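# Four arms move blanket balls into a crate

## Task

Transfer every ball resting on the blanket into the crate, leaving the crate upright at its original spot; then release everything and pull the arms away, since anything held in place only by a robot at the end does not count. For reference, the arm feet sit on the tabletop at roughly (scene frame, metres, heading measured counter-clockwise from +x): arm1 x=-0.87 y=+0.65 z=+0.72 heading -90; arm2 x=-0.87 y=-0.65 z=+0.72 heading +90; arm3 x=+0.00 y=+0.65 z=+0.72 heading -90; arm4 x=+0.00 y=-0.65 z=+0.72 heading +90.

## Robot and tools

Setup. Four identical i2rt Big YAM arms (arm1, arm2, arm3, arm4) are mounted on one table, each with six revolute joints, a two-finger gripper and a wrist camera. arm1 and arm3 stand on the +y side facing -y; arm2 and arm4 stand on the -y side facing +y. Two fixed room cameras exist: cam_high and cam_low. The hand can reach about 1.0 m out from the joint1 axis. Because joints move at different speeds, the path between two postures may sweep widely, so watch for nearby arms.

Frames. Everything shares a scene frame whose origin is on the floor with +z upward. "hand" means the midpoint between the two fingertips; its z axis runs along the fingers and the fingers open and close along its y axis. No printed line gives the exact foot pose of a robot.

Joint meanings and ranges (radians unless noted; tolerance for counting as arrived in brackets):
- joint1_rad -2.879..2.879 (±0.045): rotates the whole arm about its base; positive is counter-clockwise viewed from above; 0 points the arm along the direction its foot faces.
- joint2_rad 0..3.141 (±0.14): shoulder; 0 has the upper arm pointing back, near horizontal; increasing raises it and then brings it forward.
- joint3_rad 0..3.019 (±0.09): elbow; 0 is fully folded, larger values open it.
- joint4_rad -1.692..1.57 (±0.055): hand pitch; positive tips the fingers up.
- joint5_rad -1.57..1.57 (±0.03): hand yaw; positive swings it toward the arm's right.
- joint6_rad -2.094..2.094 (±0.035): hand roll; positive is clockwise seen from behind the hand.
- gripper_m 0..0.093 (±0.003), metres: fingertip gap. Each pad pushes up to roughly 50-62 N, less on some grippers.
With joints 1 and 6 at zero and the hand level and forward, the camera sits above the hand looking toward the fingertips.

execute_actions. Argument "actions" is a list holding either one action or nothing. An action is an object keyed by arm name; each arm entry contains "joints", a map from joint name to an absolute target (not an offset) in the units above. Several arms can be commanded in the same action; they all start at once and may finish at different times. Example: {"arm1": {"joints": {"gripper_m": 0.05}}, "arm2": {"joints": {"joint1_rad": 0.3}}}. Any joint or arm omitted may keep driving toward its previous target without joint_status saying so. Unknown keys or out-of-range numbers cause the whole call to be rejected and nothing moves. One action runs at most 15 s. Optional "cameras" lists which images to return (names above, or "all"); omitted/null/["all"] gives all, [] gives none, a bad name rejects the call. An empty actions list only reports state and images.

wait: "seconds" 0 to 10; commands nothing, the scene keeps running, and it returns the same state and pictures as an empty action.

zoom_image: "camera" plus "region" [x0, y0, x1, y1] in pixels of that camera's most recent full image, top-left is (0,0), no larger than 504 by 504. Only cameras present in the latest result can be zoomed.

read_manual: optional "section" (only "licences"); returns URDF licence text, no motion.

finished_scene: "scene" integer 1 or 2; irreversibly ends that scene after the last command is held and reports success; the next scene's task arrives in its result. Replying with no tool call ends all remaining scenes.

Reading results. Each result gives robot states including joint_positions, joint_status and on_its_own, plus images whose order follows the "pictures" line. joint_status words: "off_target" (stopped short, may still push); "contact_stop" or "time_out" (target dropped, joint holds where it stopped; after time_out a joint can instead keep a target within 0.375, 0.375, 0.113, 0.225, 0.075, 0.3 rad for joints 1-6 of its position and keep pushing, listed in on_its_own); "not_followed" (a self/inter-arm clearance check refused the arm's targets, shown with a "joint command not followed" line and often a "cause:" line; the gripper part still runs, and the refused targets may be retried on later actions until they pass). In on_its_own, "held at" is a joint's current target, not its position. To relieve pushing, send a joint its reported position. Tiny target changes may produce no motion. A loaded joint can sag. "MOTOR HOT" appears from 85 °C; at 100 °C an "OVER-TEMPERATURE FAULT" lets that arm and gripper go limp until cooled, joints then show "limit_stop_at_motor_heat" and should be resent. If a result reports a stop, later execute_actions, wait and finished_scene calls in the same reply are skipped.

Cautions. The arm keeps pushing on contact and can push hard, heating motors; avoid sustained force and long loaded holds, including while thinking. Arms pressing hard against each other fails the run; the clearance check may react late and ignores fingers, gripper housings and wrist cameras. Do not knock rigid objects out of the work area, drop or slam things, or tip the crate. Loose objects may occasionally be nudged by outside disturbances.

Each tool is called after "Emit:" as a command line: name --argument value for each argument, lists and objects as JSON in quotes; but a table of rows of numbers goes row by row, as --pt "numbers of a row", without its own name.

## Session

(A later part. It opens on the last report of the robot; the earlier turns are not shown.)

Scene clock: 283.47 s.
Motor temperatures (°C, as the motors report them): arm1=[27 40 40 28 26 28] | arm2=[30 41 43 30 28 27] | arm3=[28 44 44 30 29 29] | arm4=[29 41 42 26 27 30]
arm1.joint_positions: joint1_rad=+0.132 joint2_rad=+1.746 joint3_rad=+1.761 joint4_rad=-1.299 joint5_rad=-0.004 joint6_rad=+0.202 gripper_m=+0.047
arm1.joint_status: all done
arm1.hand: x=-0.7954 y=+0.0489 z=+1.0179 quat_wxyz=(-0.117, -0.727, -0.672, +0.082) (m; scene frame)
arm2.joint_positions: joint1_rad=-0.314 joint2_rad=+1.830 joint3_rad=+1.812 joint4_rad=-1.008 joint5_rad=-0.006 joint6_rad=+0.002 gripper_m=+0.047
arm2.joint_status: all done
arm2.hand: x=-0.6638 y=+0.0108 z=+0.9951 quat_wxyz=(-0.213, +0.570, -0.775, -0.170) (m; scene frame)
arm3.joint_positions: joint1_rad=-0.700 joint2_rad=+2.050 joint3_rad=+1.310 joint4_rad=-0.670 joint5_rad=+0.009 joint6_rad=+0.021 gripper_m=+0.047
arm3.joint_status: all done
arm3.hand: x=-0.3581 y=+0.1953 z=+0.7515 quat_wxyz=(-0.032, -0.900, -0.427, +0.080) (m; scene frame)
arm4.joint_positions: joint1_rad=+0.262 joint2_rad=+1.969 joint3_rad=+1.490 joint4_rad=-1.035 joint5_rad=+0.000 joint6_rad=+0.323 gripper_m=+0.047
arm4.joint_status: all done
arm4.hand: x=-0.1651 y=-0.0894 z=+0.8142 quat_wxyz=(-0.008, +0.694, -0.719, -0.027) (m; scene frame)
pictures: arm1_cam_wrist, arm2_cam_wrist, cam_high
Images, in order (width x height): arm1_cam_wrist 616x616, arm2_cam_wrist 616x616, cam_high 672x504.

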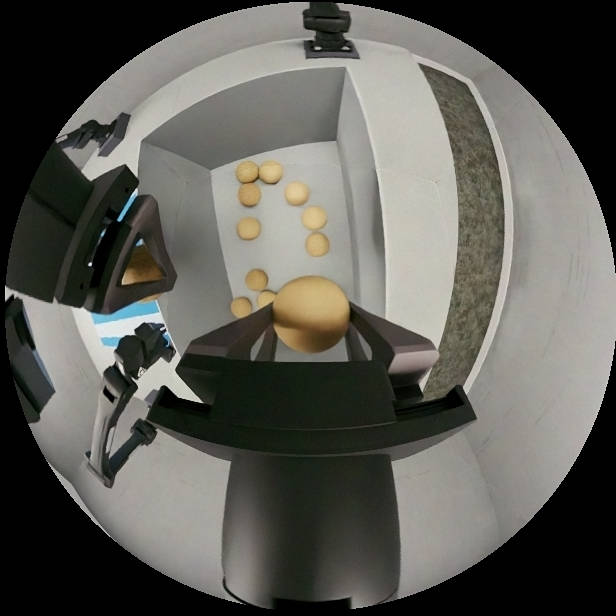

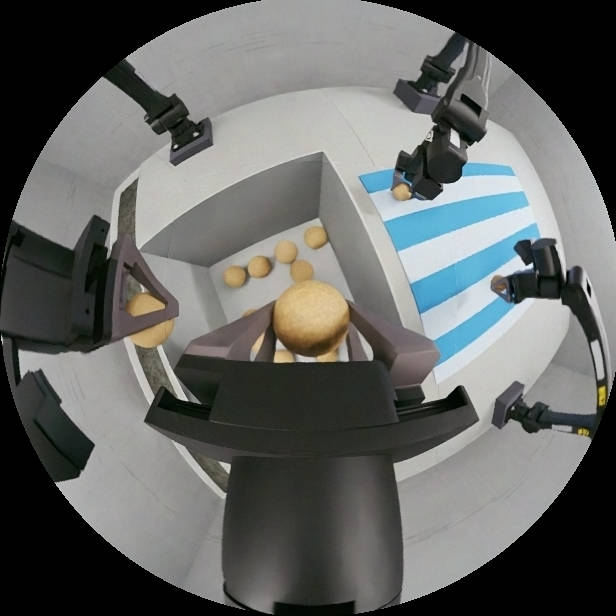

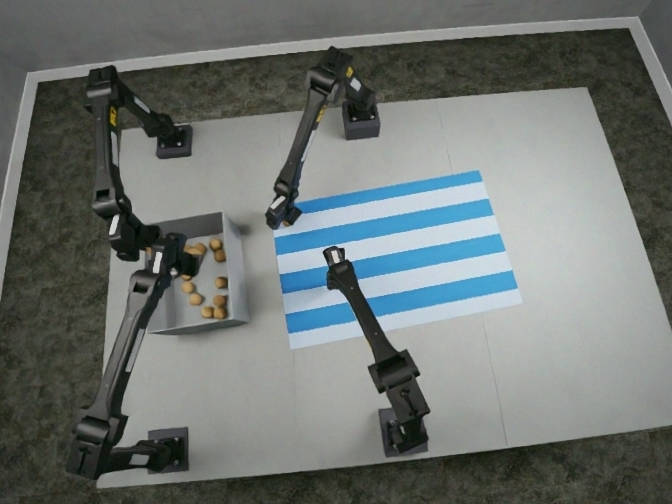

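Emit:
execute_actions --actions '[{"arm1":{"joints":{"joint2_rad":2.086,"joint3_rad":1.608,"joint4_rad":-1.126,"joint6_rad":0.06}},"arm2":{"joints":{"joint2_rad":2.191,"joint6_rad":-0.16}},"arm3":{"joints":{"gripper_m":0.075,"joint2_rad":1.92}},"arm4":{"joints":{"joint1_rad":0.622,"joint2_rad":2.049}}}]' --cameras '["cam_high", "arm1_cam_wrist", "arm2_cam_wrist"]'

Scene clock: 287.07 s.
Motor temperatures (°C, as the motors report them): arm1=[27 40 40 28 26 28] | arm2=[30 41 43 30 28 27] | arm3=[28 44 44 30 29 29] | arm4=[29 41 42 26 27 30]
arm1.joint_positions: joint1_rad=+0.132 joint2_rad=+2.076 joint3_rad=+1.607 joint4_rad=-1.137 joint5_rad=-0.009 joint6_rad=+0.071 gripper_m=+0.047
arm1.joint_status: all done
arm1.hand: x=-0.7959 y=+0.0582 z=+0.7668 quat_wxyz=(+0.011, -0.688, -0.725, -0.015) (m; scene frame)
arm2.joint_positions: joint1_rad=-0.314 joint2_rad=+2.205 joint3_rad=+1.826 joint4_rad=-1.008 joint5_rad=+0.002 joint6_rad=-0.149 gripper_m=+0.047
arm2.joint_status: all done
arm2.hand: x=-0.6639 y=+0.0194 z=+0.7458 quat_wxyz=(-0.077, +0.649, -0.754, -0.056) (m; scene frame)
arm3.joint_positions: joint1_rad=-0.700 joint2_rad=+1.901 joint3_rad=+1.310 joint4_rad=-0.670 joint5_rad=+0.009 joint6_rad=+0.020 gripper_m=+0.075
arm3.joint_status: all done
arm3.hand: x=-0.3713 y=+0.1778 z=+0.8368 quat_wxyz=(-0.066, -0.892, -0.423, +0.147) (m; scene frame)
arm4.joint_positions: joint1_rad=+0.620 joint2_rad=+2.034 joint3_rad=+1.490 joint4_rad=-1.035 joint5_rad=+0.000 joint6_rad=+0.323 gripper_m=+0.047
arm4.joint_status: all done
arm4.hand: x=-0.3469 y=-0.1892 z=+0.7801 quat_wxyz=(+0.006, +0.812, -0.584, +0.001) (m; scene frame)
pictures: arm1_cam_wrist, arm2_cam_wrist, cam_high
Images, in order (width x height): arm1_cam_wrist 616x616, arm2_cam_wrist 616x616, cam_high 672x504.

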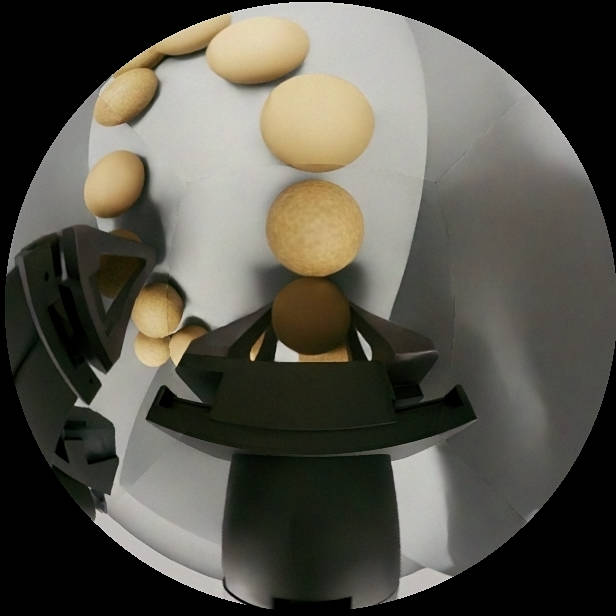

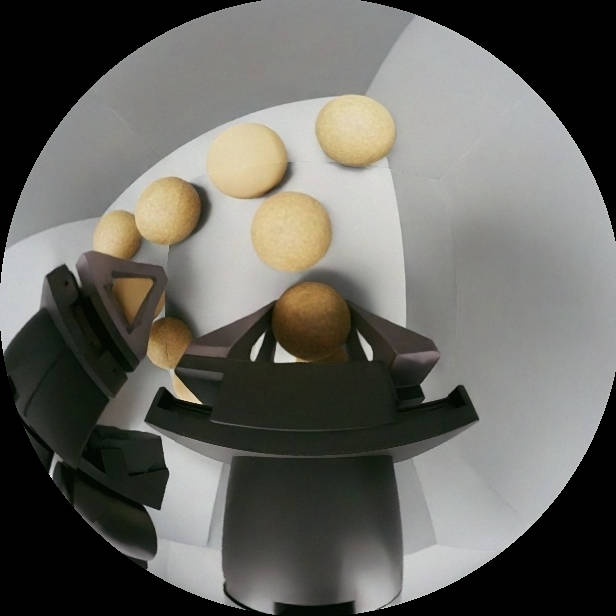

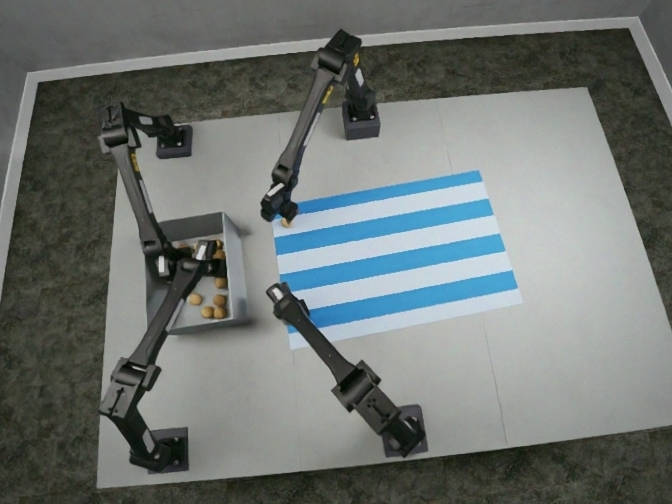

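Emit:
execute_actions --actions '[{"arm1":{"joints":{"gripper_m":0.058,"joint2_rad":1.80,"joint3_rad":1.79,"joint4_rad":-1.30}},"arm2":{"joints":{"gripper_m":0.058,"joint2_rad":1.85}},"arm3":{"joints":{"joint1_rad":-0.33,"joint2_rad":1.60,"joint3_rad":1.0}},"arm4":{"joints":{"joint2_rad":2.034,"joint3_rad":1.450,"joint6_rad":0.9}}}]' --cameras '["cam_high", "cam_low", "arm4_cam_wrist"]'

Scene clock: 294.23 s.
Motor temperatures (°C, as the motors report them): arm1=[27 40 40 28 26 28] | arm2=[30 41 43 30 28 27] | arm3=[28 44 44 30 29 29] | arm4=[29 41 41 26 27 30]
arm1.joint_positions: joint1_rad=+0.132 joint2_rad=+1.783 joint3_rad=+1.779 joint4_rad=-1.286 joint5_rad=-0.009 joint6_rad=+0.071 gripper_m=+0.058
arm1.joint_status: all done
arm1.hand: x=-0.7933 y=+0.0371 z=+1.0052 quat_wxyz=(-0.111, -0.681, -0.719, +0.086) (m; scene frame)
arm2.joint_positions: joint1_rad=-0.314 joint2_rad=+1.869 joint3_rad=+1.820 joint4_rad=-1.009 joint5_rad=+0.002 joint6_rad=-0.149 gripper_m=+0.058
arm2.joint_status: all done
arm2.hand: x=-0.6613 y=+0.0169 z=+0.9730 quat_wxyz=(-0.214, +0.629, -0.733, -0.142) (m; scene frame)
arm3.joint_positions: joint1_rad=-0.328 joint2_rad=+1.585 joint3_rad=+1.000 joint4_rad=-0.666 joint5_rad=+0.006 joint6_rad=+0.018 gripper_m=+0.075
arm3.joint_status: all done
arm3.hand: x=-0.1411 y=+0.1807 z=+0.8781 quat_wxyz=(-0.093, -0.796, -0.582, +0.135) (m; scene frame)
arm4.joint_positions: joint1_rad=+0.620 joint2_rad=+2.034 joint3_rad=+1.458 joint4_rad=-1.035 joint5_rad=+0.000 joint6_rad=+0.890 gripper_m=+0.047
arm4.joint_status: all done
arm4.hand: x=-0.3383 y=-0.2007 z=+0.7699 quat_wxyz=(+0.005, +0.616, -0.788, +0.019) (m; scene frame)
pictures: arm4_cam_wrist, cam_high, cam_low
Images, in order (width x height): arm4_cam_wrist 616x616, cam_high 672x504, cam_low 672x504.

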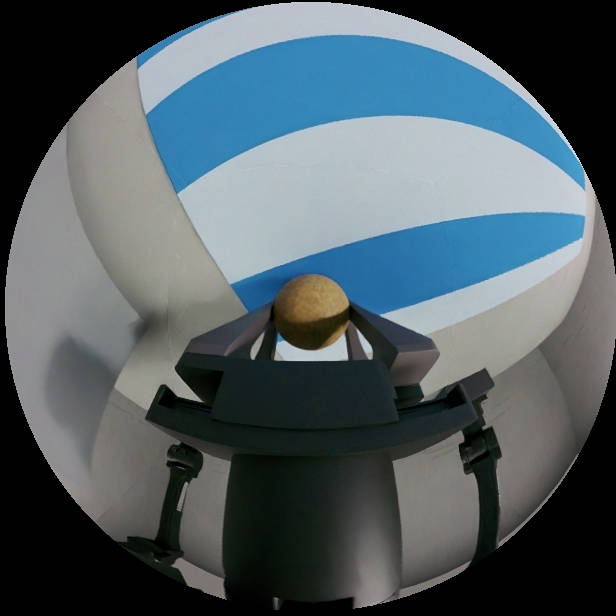

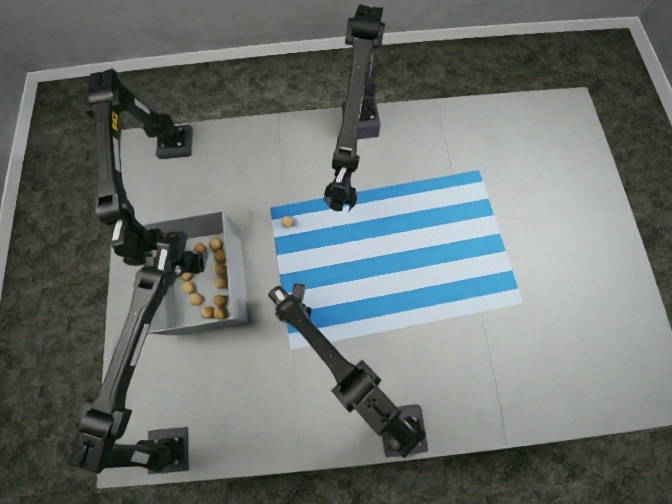

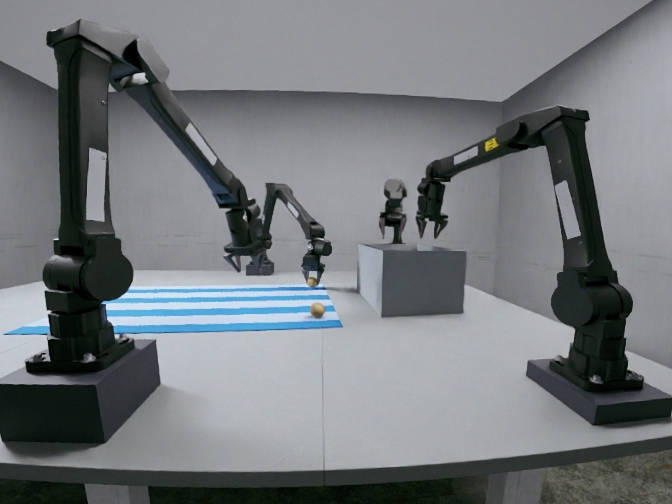

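Emit:
zoom_image --camera "cam_high" --region '[250, 200, 390, 340]'

Emit:
zoom_image --camera "cam_low" --region '[280, 240, 360, 320]'

Region (250, 200, 390, 340) of cam_high's 672x504 image, scaled by 3.600, with more detail than that image has.

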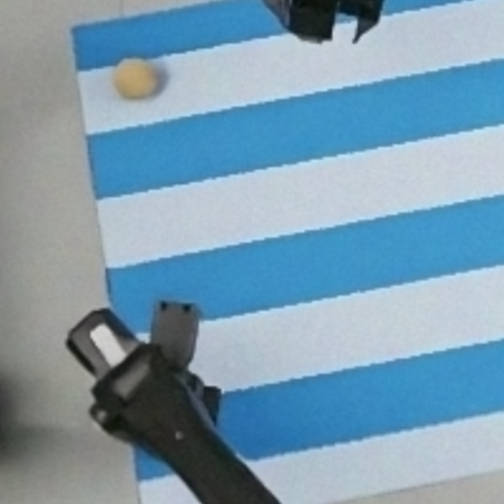

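Region (280, 240, 360, 320) of cam_low's 672x504 image, scaled by 6.300, with more detail than that image has.

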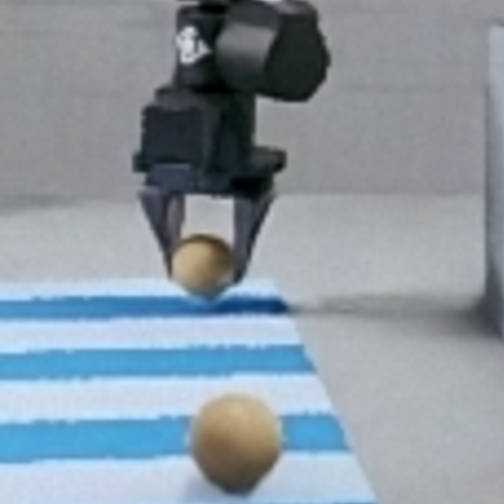

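Emit:
execute_actions --actions '[{"arm1":{"joints":{"joint1_rad":0.833,"joint6_rad":0.21}},"arm2":{"joints":{"joint1_rad":-0.883,"joint6_rad":0.01}},"arm3":{"joints":{"joint1_rad":0.1,"joint2_rad":1.35,"joint3_rad":0.75}},"arm4":{"joints":{"gripper_m":0.088,"joint2_rad":1.85,"joint1_rad":0.0}}}]' --cameras '["cam_high", "arm1_cam_wrist", "arm2_cam_wrist"]'

Scene clock: 301.80 s.
Motor temperatures (°C, as the motors report them): arm1=[27 40 40 28 26 28] | arm2=[30 41 43 30 28 27] | arm3=[28 43 44 30 29 29] | arm4=[29 41 40 26 27 30]
arm1.joint_positions: joint1_rad=+0.831 joint2_rad=+1.783 joint3_rad=+1.779 joint4_rad=-1.286 joint5_rad=-0.007 joint6_rad=+0.199 gripper_m=+0.058
arm1.joint_status: all done
arm1.hand: x=-0.4172 y=+0.2297 z=+1.0050 quat_wxyz=(-0.136, -0.452, -0.881, +0.035) (m; scene frame)
arm2.joint_positions: joint1_rad=-0.876 joint2_rad=+1.869 joint3_rad=+1.820 joint4_rad=-1.009 joint5_rad=-0.002 joint6_rad=+0.000 gripper_m=+0.058
arm2.joint_status: all done
arm2.hand: x=-0.3366 y=-0.1954 z=+0.9669 quat_wxyz=(-0.234, +0.335, -0.908, -0.096) (m; scene frame)
arm3.joint_positions: joint1_rad=+0.101 joint2_rad=+1.344 joint3_rad=+0.750 joint4_rad=-0.665 joint5_rad=+0.008 joint6_rad=+0.018 gripper_m=+0.075
arm3.joint_status: all done
arm3.hand: x=+0.0536 y=+0.2590 z=+0.8787 quat_wxyz=(-0.114, -0.655, -0.739, +0.110) (m; scene frame)
arm4.joint_positions: joint1_rad=-0.006 joint2_rad=+1.834 joint3_rad=+1.452 joint4_rad=-1.035 joint5_rad=+0.004 joint6_rad=+0.892 gripper_m=+0.088
arm4.joint_status: all done
arm4.hand: x=-0.0096 y=-0.0717 z=+0.8736 quat_wxyz=(-0.021, +0.341, -0.937, -0.071) (m; scene frame)
pictures: arm1_cam_wrist, arm2_cam_wrist, cam_high
joint command not followed: on one or more control steps a check withheld the commanded joint targets of the arm1 arm, and it was not sent them on those steps.
cause: the commanded joint targets would bring a part of the robot too close to another arm (this arm's wrist (the part past joint 4) and the other arm's wrist (the part past joint 4)); next, command targets that bring no part of the robot closer to that arm.
Images, in order (width x height): arm1_cam_wrist 616x616, arm2_cam_wrist 616x616, cam_high 672x504.

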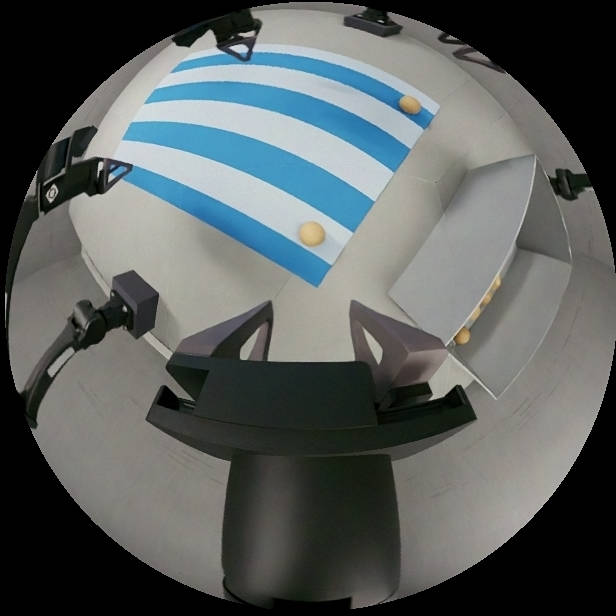

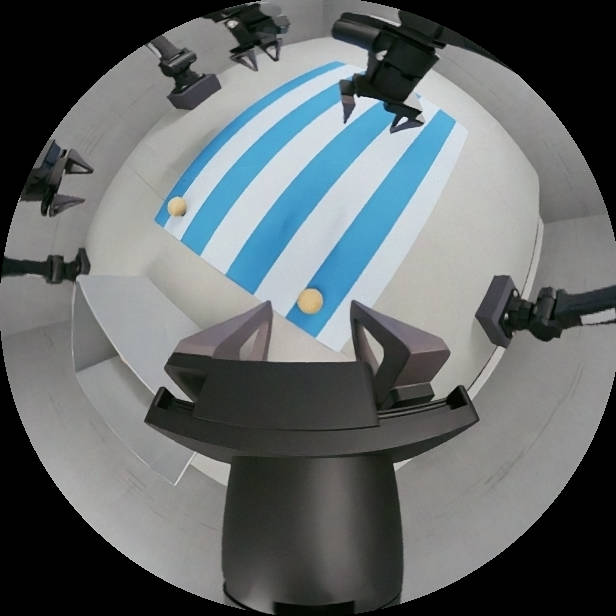

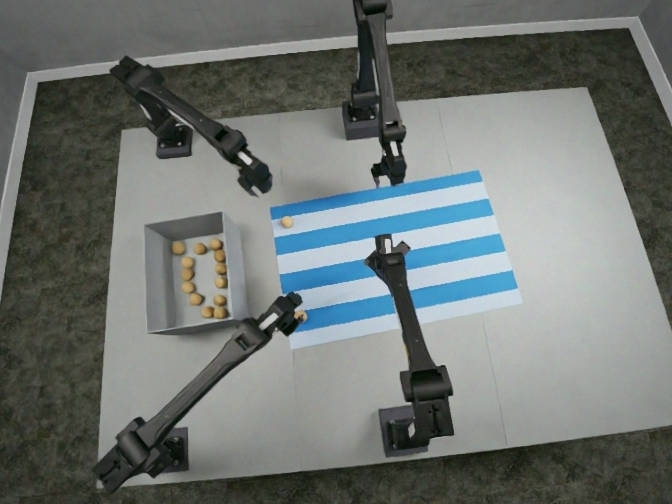

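Emit:
zoom_image --camera "cam_high" --region '[250, 200, 390, 340]'

Emit:
zoom_image --camera "cam_high" --region '[130, 200, 270, 350]'

Emit:
zoom_image --camera "arm2_cam_wrist" --region '[240, 240, 380, 380]'

Region (250, 200, 390, 340) of cam_high's 672x504 image, scaled by 3.600, with more detail than that image has.

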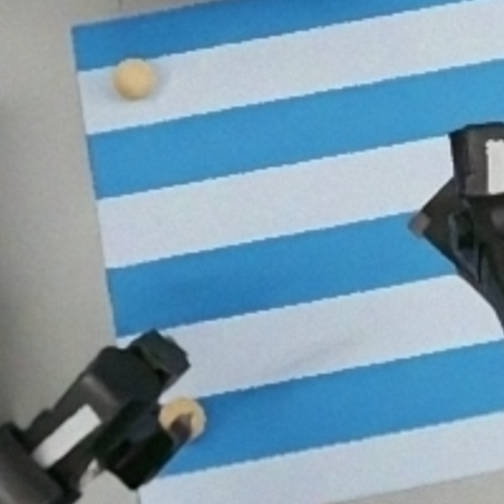

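Region (130, 200, 270, 350) of cam_high's 672x504 image, scaled by 3.360, with more detail than that image has; it fills the left 470 columns of this view, and the rest is white.

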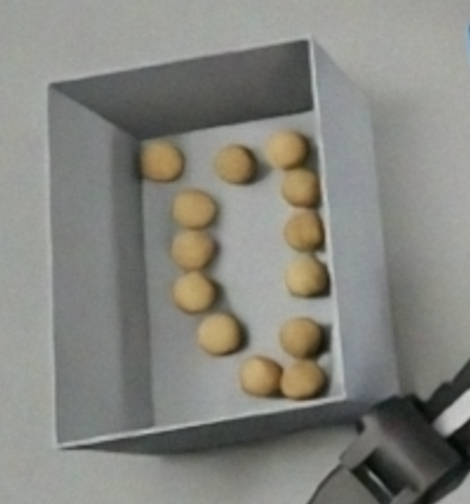

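Region (240, 240, 380, 380) of arm2_cam_wrist's 616x616 image, scaled by 3.600, with more detail than that image has.

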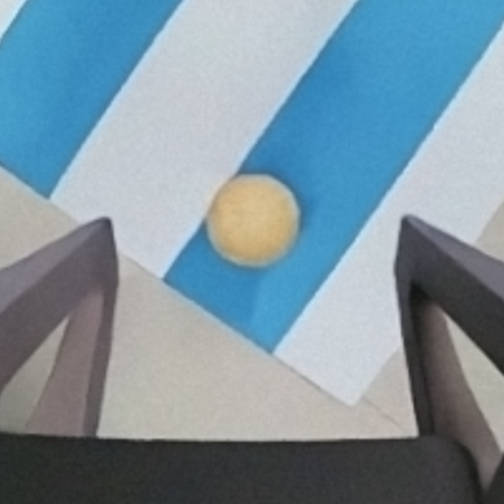

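Emit:
execute_actions --actions '[{"arm1":{"joints":{"joint1_rad":0.841,"joint2_rad":2.205,"joint3_rad":1.772,"joint4_rad":-1.0,"gripper_m":0.08}},"arm2":{"joints":{"joint2_rad":2.147,"joint3_rad":1.690,"joint4_rad":-0.860,"gripper_m":0.08}},"arm4":{"joints":{"joint1_rad":-0.2,"joint2_rad":1.55,"joint3_rad":1.17,"joint6_rad":0.6}}}]' --cameras '["arm1_cam_wrist", "arm2_cam_wrist"]'

Scene clock: 304.97 s.
Motor temperatures (°C, as the motors report them): arm1=[27 40 40 28 26 28] | arm2=[30 41 43 30 28 27] | arm3=[28 42 44 30 29 29] | arm4=[29 41 40 26 27 30]
arm1.joint_positions: joint1_rad=+0.844 joint2_rad=+2.178 joint3_rad=+1.773 joint4_rad=-1.008 joint5_rad=-0.003 joint6_rad=+0.200 gripper_m=+0.080
arm1.joint_status: all done
arm1.hand: x=-0.3636 y=+0.1911 z=+0.7654 quat_wxyz=(-0.077, -0.449, -0.890, +0.020) (m; scene frame)
arm2.joint_positions: joint1_rad=-0.876 joint2_rad=+2.143 joint3_rad=+1.695 joint4_rad=-0.862 joint5_rad=+0.000 joint6_rad=-0.001 gripper_m=+0.080
arm2.joint_status: all done
arm2.hand: x=-0.3457 y=-0.1991 z=+0.7362 quat_wxyz=(-0.118, +0.345, -0.930, -0.052) (m; scene frame)
arm3.joint_positions: joint1_rad=+0.101 joint2_rad=+1.344 joint3_rad=+0.750 joint4_rad=-0.665 joint5_rad=+0.008 joint6_rad=+0.018 gripper_m=+0.075
arm3.joint_status: not commanded
arm3.hand: x=+0.0536 y=+0.2590 z=+0.8787 quat_wxyz=(-0.114, -0.655, -0.739, +0.110) (m; scene frame)
arm4.joint_positions: joint1_rad=-0.207 joint2_rad=+1.540 joint3_rad=+1.184 joint4_rad=-1.038 joint5_rad=+0.003 joint6_rad=+0.610 gripper_m=+0.088
arm4.joint_status: all done
arm4.hand: x=+0.0887 y=-0.1784 z=+0.9163 quat_wxyz=(-0.044, +0.378, -0.922, -0.073) (m; scene frame)
pictures: arm1_cam_wrist, arm2_cam_wrist
Images, in order (width x height): arm1_cam_wrist 616x616, arm2_cam_wrist 616x616.

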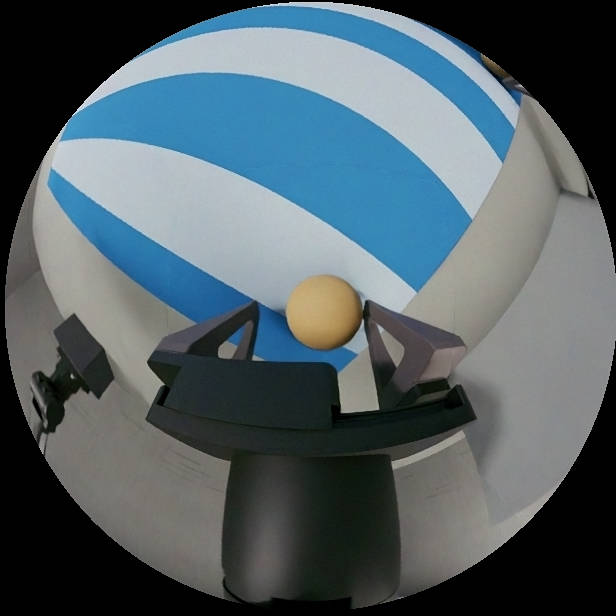

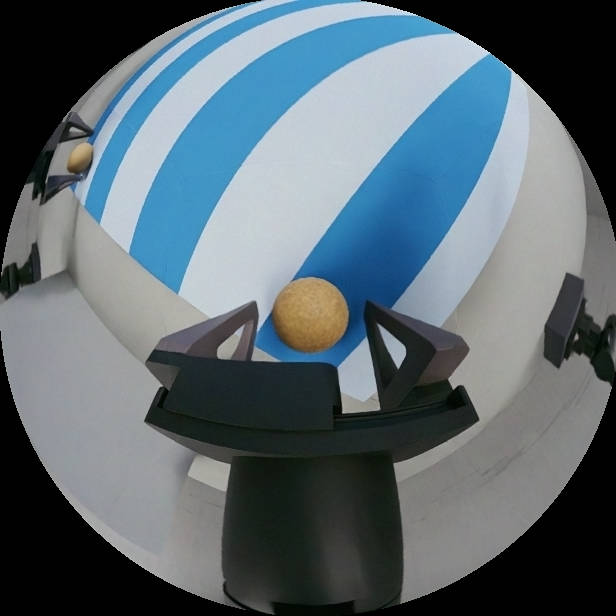

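Emit:
execute_actions --actions '[{"arm1":{"joints":{"joint1_rad":0.835,"joint2_rad":2.213,"gripper_m":0.043}},"arm2":{"joints":{"gripper_m":0.043}}}]' --cameras '["arm1_cam_wrist", "arm2_cam_wrist", "cam_high"]'

Scene clock: 305.87 s.
Motor temperatures (°C, as the motors report them): arm1=[27 40 40 28 26 28] | arm2=[30 41 43 30 28 27] | arm3=[28 42 44 30 29 29] | arm4=[29 40 40 26 27 30]
arm1.joint_positions: joint1_rad=+0.843 joint2_rad=+2.178 joint3_rad=+1.773 joint4_rad=-1.008 joint5_rad=-0.004 joint6_rad=+0.200 gripper_m=+0.048
arm1.joint_status: gripper_m off_target (ended at +0.048, target +0.043); the others done
arm1.hand: x=-0.3637 y=+0.1910 z=+0.7654 quat_wxyz=(-0.077, -0.450, -0.890, +0.020) (m; scene frame)
arm2.joint_positions: joint1_rad=-0.876 joint2_rad=+2.143 joint3_rad=+1.695 joint4_rad=-0.862 joint5_rad=+0.000 joint6_rad=-0.001 gripper_m=+0.048
arm2.joint_status: gripper_m off_target (ended at +0.048, target +0.043)
arm2.hand: x=-0.3458 y=-0.1990 z=+0.7362 quat_wxyz=(-0.118, +0.345, -0.930, -0.052) (m; scene frame)
arm3.joint_positions: joint1_rad=+0.101 joint2_rad=+1.344 joint3_rad=+0.750 joint4_rad=-0.665 joint5_rad=+0.008 joint6_rad=+0.018 gripper_m=+0.075
arm3.joint_status: not commanded
arm3.hand: x=+0.0536 y=+0.2590 z=+0.8787 quat_wxyz=(-0.114, -0.655, -0.739, +0.110) (m; scene frame)
arm4.joint_positions: joint1_rad=-0.207 joint2_rad=+1.540 joint3_rad=+1.184 joint4_rad=-1.038 joint5_rad=+0.003 joint6_rad=+0.609 gripper_m=+0.088
arm4.joint_status: not commanded
arm4.hand: x=+0.0887 y=-0.1784 z=+0.9163 quat_wxyz=(-0.044, +0.378, -0.922, -0.073) (m; scene frame)
pictures: arm1_cam_wrist, arm2_cam_wrist, cam_high
Images, in order (width x height): arm1_cam_wrist 616x616, arm2_cam_wrist 616x616, cam_high 672x504.

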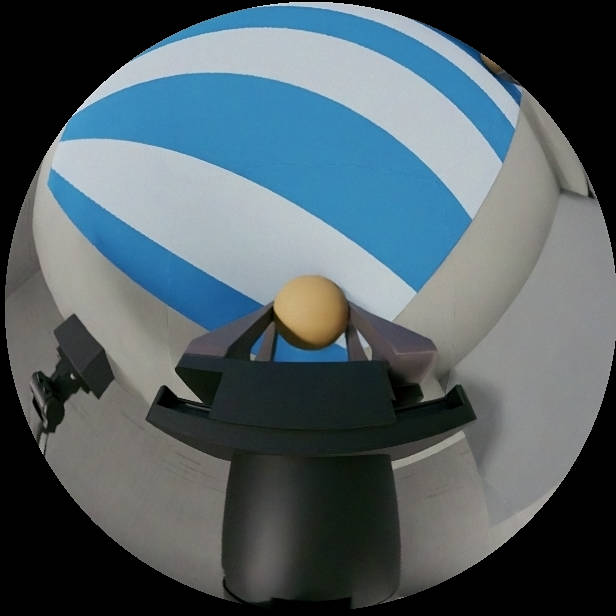

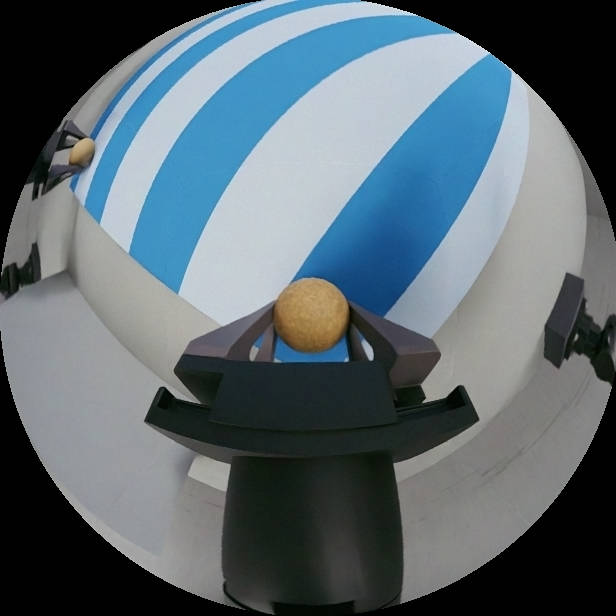

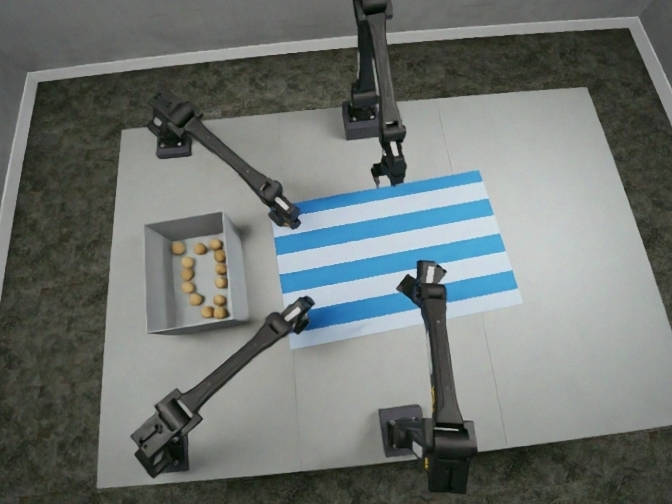

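Emit:
execute_actions --actions '[{"arm1":{"joints":{"joint1_rad":0.79,"joint2_rad":1.79,"joint6_rad":-0.01}},"arm2":{"joints":{"joint1_rad":-0.715,"joint2_rad":1.676,"joint4_rad":-1.262}}}]' --cameras '["cam_high", "cam_low"]'

Scene clock: 311.43 s.
Motor temperatures (°C, as the motors report them): arm1=[27 40 40 28 26 28] | arm2=[30 41 43 30 28 27] | arm3=[28 42 44 30 28 29] | arm4=[29 40 40 26 27 30]
arm1.joint_positions: joint1_rad=+0.783 joint2_rad=+1.778 joint3_rad=+1.761 joint4_rad=-1.008 joint5_rad=-0.004 joint6_rad=+0.001 gripper_m=+0.048
arm1.joint_status: all done
arm1.hand: x=-0.3975 y=+0.1672 z=+1.0267 quat_wxyz=(-0.250, -0.373, -0.888, +0.103) (m; scene frame)
arm2.joint_positions: joint1_rad=-0.719 joint2_rad=+1.697 joint3_rad=+1.675 joint4_rad=-1.253 joint5_rad=-0.003 joint6_rad=+0.001 gripper_m=+0.048
arm2.joint_status: all done
arm2.hand: x=-0.4855 y=-0.2017 z=+0.9832 quat_wxyz=(-0.130, +0.415, -0.898, -0.071) (m; scene frame)
arm3.joint_positions: joint1_rad=+0.101 joint2_rad=+1.344 joint3_rad=+0.750 joint4_rad=-0.665 joint5_rad=+0.008 joint6_rad=+0.018 gripper_m=+0.075
arm3.joint_status: not commanded
arm3.hand: x=+0.0536 y=+0.2590 z=+0.8787 quat_wxyz=(-0.114, -0.655, -0.739, +0.110) (m; scene frame)
arm4.joint_positions: joint1_rad=-0.207 joint2_rad=+1.540 joint3_rad=+1.184 joint4_rad=-1.038 joint5_rad=+0.003 joint6_rad=+0.609 gripper_m=+0.088
arm4.joint_status: not commanded
arm4.hand: x=+0.0887 y=-0.1784 z=+0.9163 quat_wxyz=(-0.044, +0.378, -0.922, -0.073) (m; scene frame)
pictures: cam_high, cam_low
Images, in order (width x height): cam_high 672x504, cam_low 672x504.

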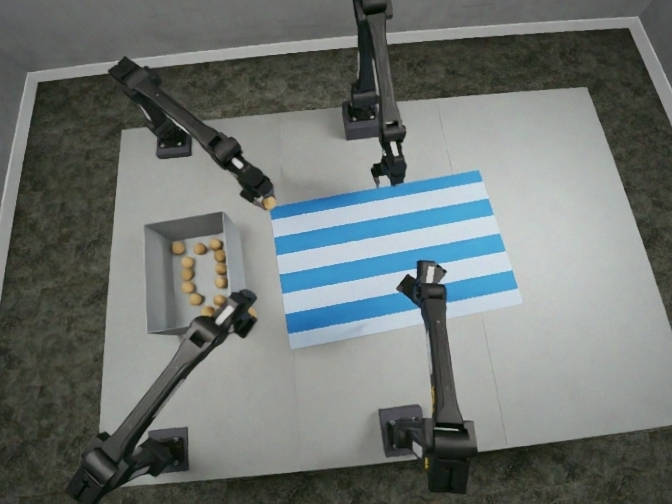

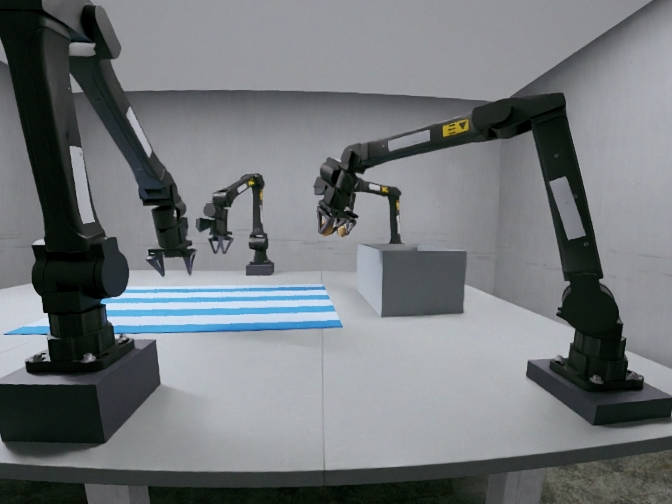

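Emit:
execute_actions --actions '[{"arm1":{"joints":{"joint1_rad":0.241,"joint2_rad":1.665,"joint3_rad":1.583}},"arm2":{"joints":{"joint1_rad":-0.158,"joint2_rad":1.47,"joint3_rad":1.45,"joint6_rad":-0.29}}}]' --cameras '["arm1_cam_wrist", "arm2_cam_wrist", "cam_high"]'

Scene clock: 313.97 s.
Motor temperatures (°C, as the motors report them): arm1=[27 40 40 28 26 28] | arm2=[30 41 43 30 28 27] | arm3=[28 41 44 30 28 29] | arm4=[29 40 40 26 27 30]
arm1.joint_positions: joint1_rad=+0.243 joint2_rad=+1.697 joint3_rad=+1.588 joint4_rad=-1.008 joint5_rad=-0.004 joint6_rad=-0.002 gripper_m=+0.048
arm1.joint_status: all done
arm1.hand: x=-0.7255 y=+0.0428 z=+0.9909 quat_wxyz=(-0.178, -0.603, -0.765, +0.139) (m; scene frame)
arm2.joint_positions: joint1_rad=-0.151 joint2_rad=+1.473 joint3_rad=+1.455 joint4_rad=-1.254 joint5_rad=-0.003 joint6_rad=-0.279 gripper_m=+0.048
arm2.joint_status: all done
arm2.hand: x=-0.7992 y=-0.1508 z=+1.0053 quat_wxyz=(-0.124, +0.747, -0.647, -0.091) (m; scene frame)
arm3.joint_positions: joint1_rad=+0.101 joint2_rad=+1.344 joint3_rad=+0.750 joint4_rad=-0.665 joint5_rad=+0.008 joint6_rad=+0.018 gripper_m=+0.075
arm3.joint_status: not commanded
arm3.hand: x=+0.0536 y=+0.2590 z=+0.8787 quat_wxyz=(-0.114, -0.655, -0.739, +0.110) (m; scene frame)
arm4.joint_positions: joint1_rad=-0.207 joint2_rad=+1.540 joint3_rad=+1.184 joint4_rad=-1.038 joint5_rad=+0.003 joint6_rad=+0.609 gripper_m=+0.088
arm4.joint_status: not commanded
arm4.hand: x=+0.0887 y=-0.1784 z=+0.9163 quat_wxyz=(-0.044, +0.378, -0.922, -0.073) (m; scene frame)
pictures: arm1_cam_wrist, arm2_cam_wrist, cam_high
Images, in order (width x height): arm1_cam_wrist 616x616, arm2_cam_wrist 616x616, cam_high 672x504.

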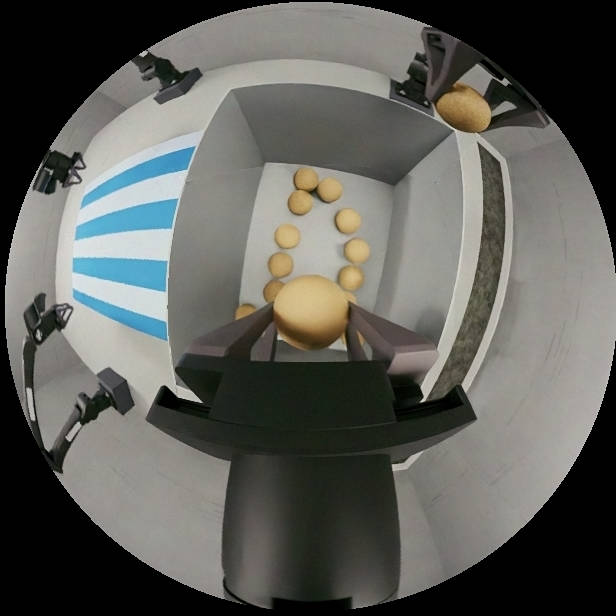

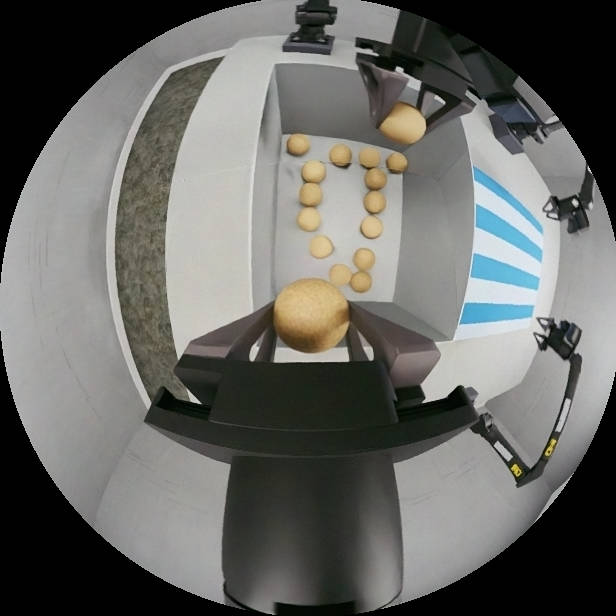

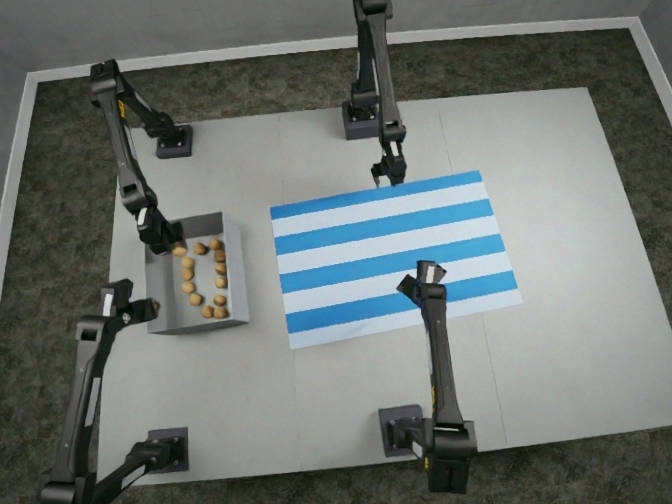

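Emit:
zoom_image --camera "cam_high" --region '[130, 200, 270, 350]'

Region (130, 200, 270, 350) of cam_high's 672x504 image, scaled by 3.360, with more detail than that image has; it fills the left 470 columns of this view, and the rest is white.

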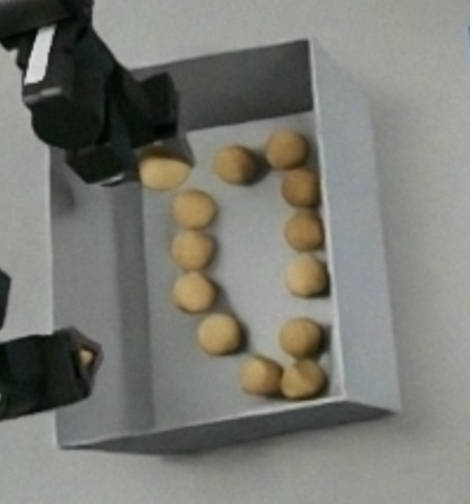

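Emit:
execute_actions --actions '[{"arm1":{"joints":{"joint2_rad":1.990,"joint3_rad":1.445,"joint4_rad":-0.815}},"arm2":{"joints":{"joint1_rad":-0.172,"joint2_rad":1.842,"joint3_rad":1.244,"joint4_rad":-1.003}}}]' --cameras '["arm1_cam_wrist", "arm2_cam_wrist", "cam_high"]'

Scene clock: 317.40 s.
Motor temperatures (°C, as the motors report them): arm1=[27 40 40 28 26 28] | arm2=[30 41 42 30 28 27] | arm3=[28 41 44 30 28 29] | arm4=[29 39 40 26 27 30]
arm1.joint_positions: joint1_rad=+0.243 joint2_rad=+1.974 joint3_rad=+1.444 joint4_rad=-0.823 joint5_rad=-0.004 joint6_rad=-0.002 gripper_m=+0.048
arm1.joint_status: all done
arm1.hand: x=-0.7274 y=+0.0509 z=+0.7757 quat_wxyz=(-0.087, -0.615, -0.780, +0.067) (m; scene frame)
arm2.joint_positions: joint1_rad=-0.167 joint2_rad=+1.844 joint3_rad=+1.247 joint4_rad=-1.013 joint5_rad=-0.006 joint6_rad=-0.280 gripper_m=+0.048
arm2.joint_status: all done
arm2.hand: x=-0.7963 y=-0.1601 z=+0.7495 quat_wxyz=(+0.018, +0.751, -0.660, +0.000) (m; scene frame)
arm3.joint_positions: joint1_rad=+0.101 joint2_rad=+1.344 joint3_rad=+0.750 joint4_rad=-0.665 joint5_rad=+0.008 joint6_rad=+0.018 gripper_m=+0.075
arm3.joint_status: not commanded
arm3.hand: x=+0.0536 y=+0.2590 z=+0.8787 quat_wxyz=(-0.114, -0.655, -0.739, +0.110) (m; scene frame)
arm4.joint_positions: joint1_rad=-0.207 joint2_rad=+1.540 joint3_rad=+1.184 joint4_rad=-1.038 joint5_rad=+0.003 joint6_rad=+0.609 gripper_m=+0.088
arm4.joint_status: not commanded
arm4.hand: x=+0.0887 y=-0.1784 z=+0.9163 quat_wxyz=(-0.044, +0.378, -0.922, -0.073) (m; scene frame)
pictures: arm1_cam_wrist, arm2_cam_wrist, cam_high
Images, in order (width x height): arm1_cam_wrist 616x616, arm2_cam_wrist 616x616, cam_high 672x504.

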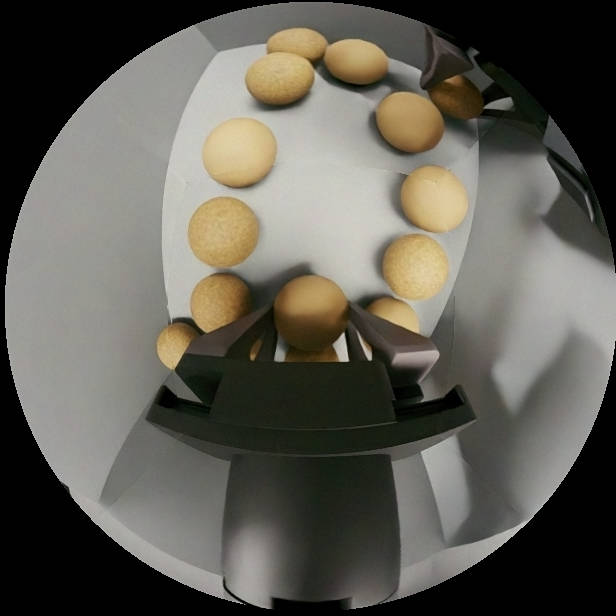

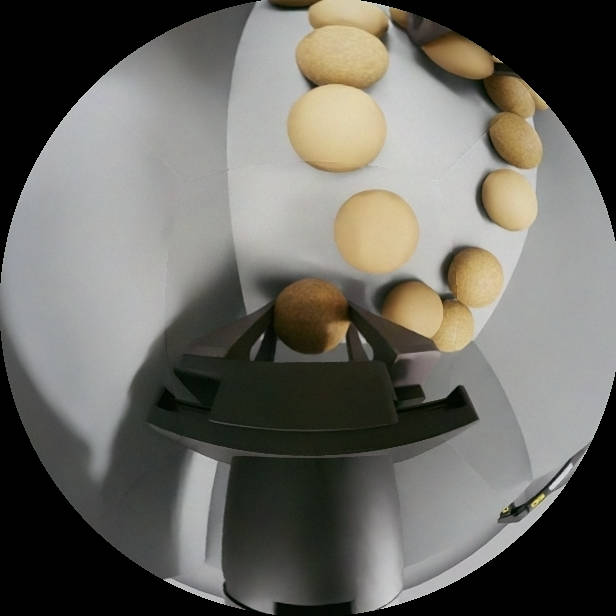

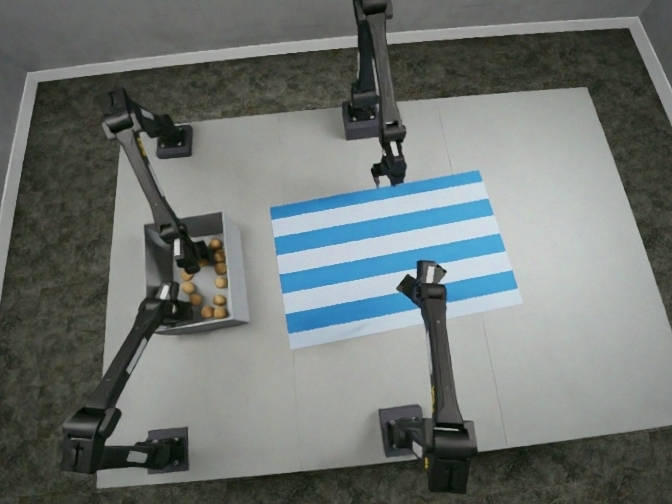

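Emit:
execute_actions --actions '[{"arm1":{"joints":{"gripper_m":0.058,"joint2_rad":1.24}},"arm2":{"joints":{"gripper_m":0.058,"joint2_rad":1.06}}}]' --cameras '["arm1_cam_wrist", "arm2_cam_wrist", "cam_high", "cam_low"]'

Scene clock: 319.80 s.
Motor temperatures (°C, as the motors report them): arm1=[27 40 40 28 26 28] | arm2=[30 40 42 30 28 27] | arm3=[28 41 44 30 28 29] | arm4=[29 39 40 26 27 30]
arm1.joint_positions: joint1_rad=+0.243 joint2_rad=+1.232 joint3_rad=+1.432 joint4_rad=-0.823 joint5_rad=-0.004 joint6_rad=-0.002 gripper_m=+0.058
arm1.joint_status: all done
arm1.hand: x=-0.7463 y=+0.1307 z=+1.1988 quat_wxyz=(-0.359, -0.550, -0.699, +0.282) (m; scene frame)
arm2.joint_positions: joint1_rad=-0.167 joint2_rad=+1.062 joint3_rad=+1.236 joint4_rad=-1.013 joint5_rad=-0.006 joint6_rad=-0.280 gripper_m=+0.058
arm2.joint_status: all done
arm2.hand: x=-0.8007 y=-0.2216 z=+1.1103 quat_wxyz=(-0.300, +0.700, -0.616, -0.203) (m; scene frame)
arm3.joint_positions: joint1_rad=+0.101 joint2_rad=+1.344 joint3_rad=+0.750 joint4_rad=-0.665 joint5_rad=+0.008 joint6_rad=+0.018 gripper_m=+0.075
arm3.joint_status: not commanded
arm3.hand: x=+0.0536 y=+0.2590 z=+0.8787 quat_wxyz=(-0.114, -0.655, -0.739, +0.110) (m; scene frame)
arm4.joint_positions: joint1_rad=-0.207 joint2_rad=+1.540 joint3_rad=+1.184 joint4_rad=-1.038 joint5_rad=+0.003 joint6_rad=+0.609 gripper_m=+0.088
arm4.joint_status: not commanded
arm4.hand: x=+0.0887 y=-0.1784 z=+0.9163 quat_wxyz=(-0.044, +0.378, -0.922, -0.073) (m; scene frame)
pictures: arm1_cam_wrist, arm2_cam_wrist, cam_high, cam_low
Images, in order (width x height): arm1_cam_wrist 616x616, arm2_cam_wrist 616x616, cam_high 672x504, cam_low 672x504.

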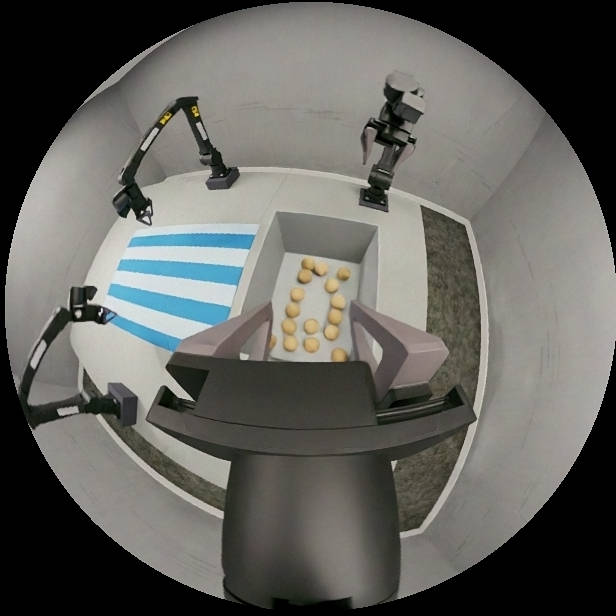

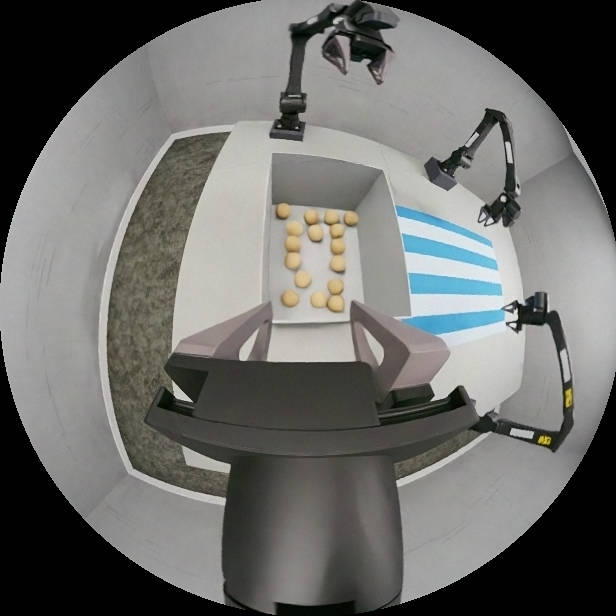

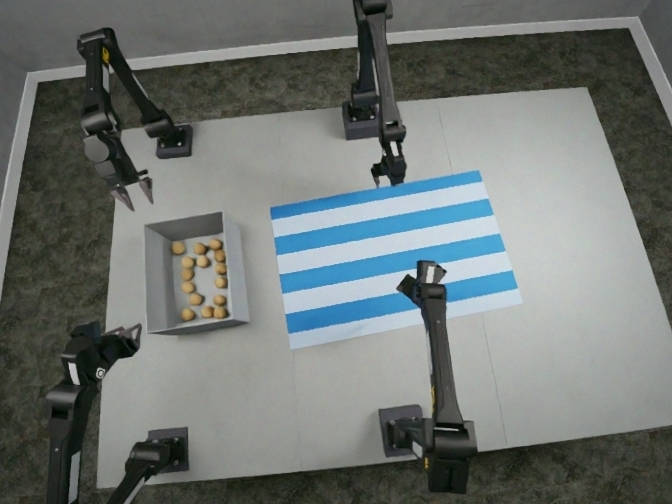

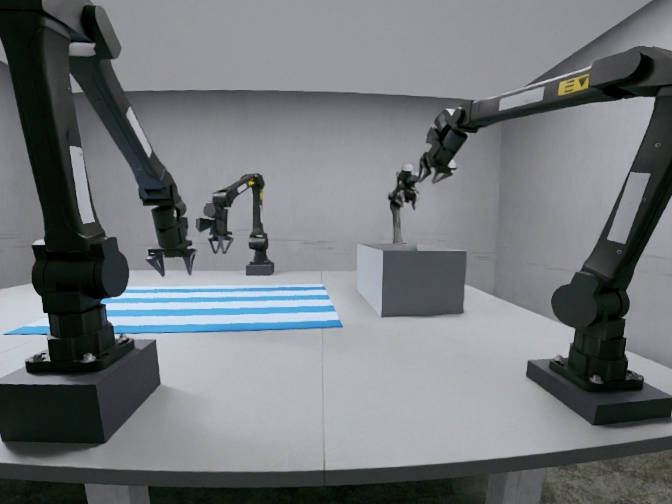

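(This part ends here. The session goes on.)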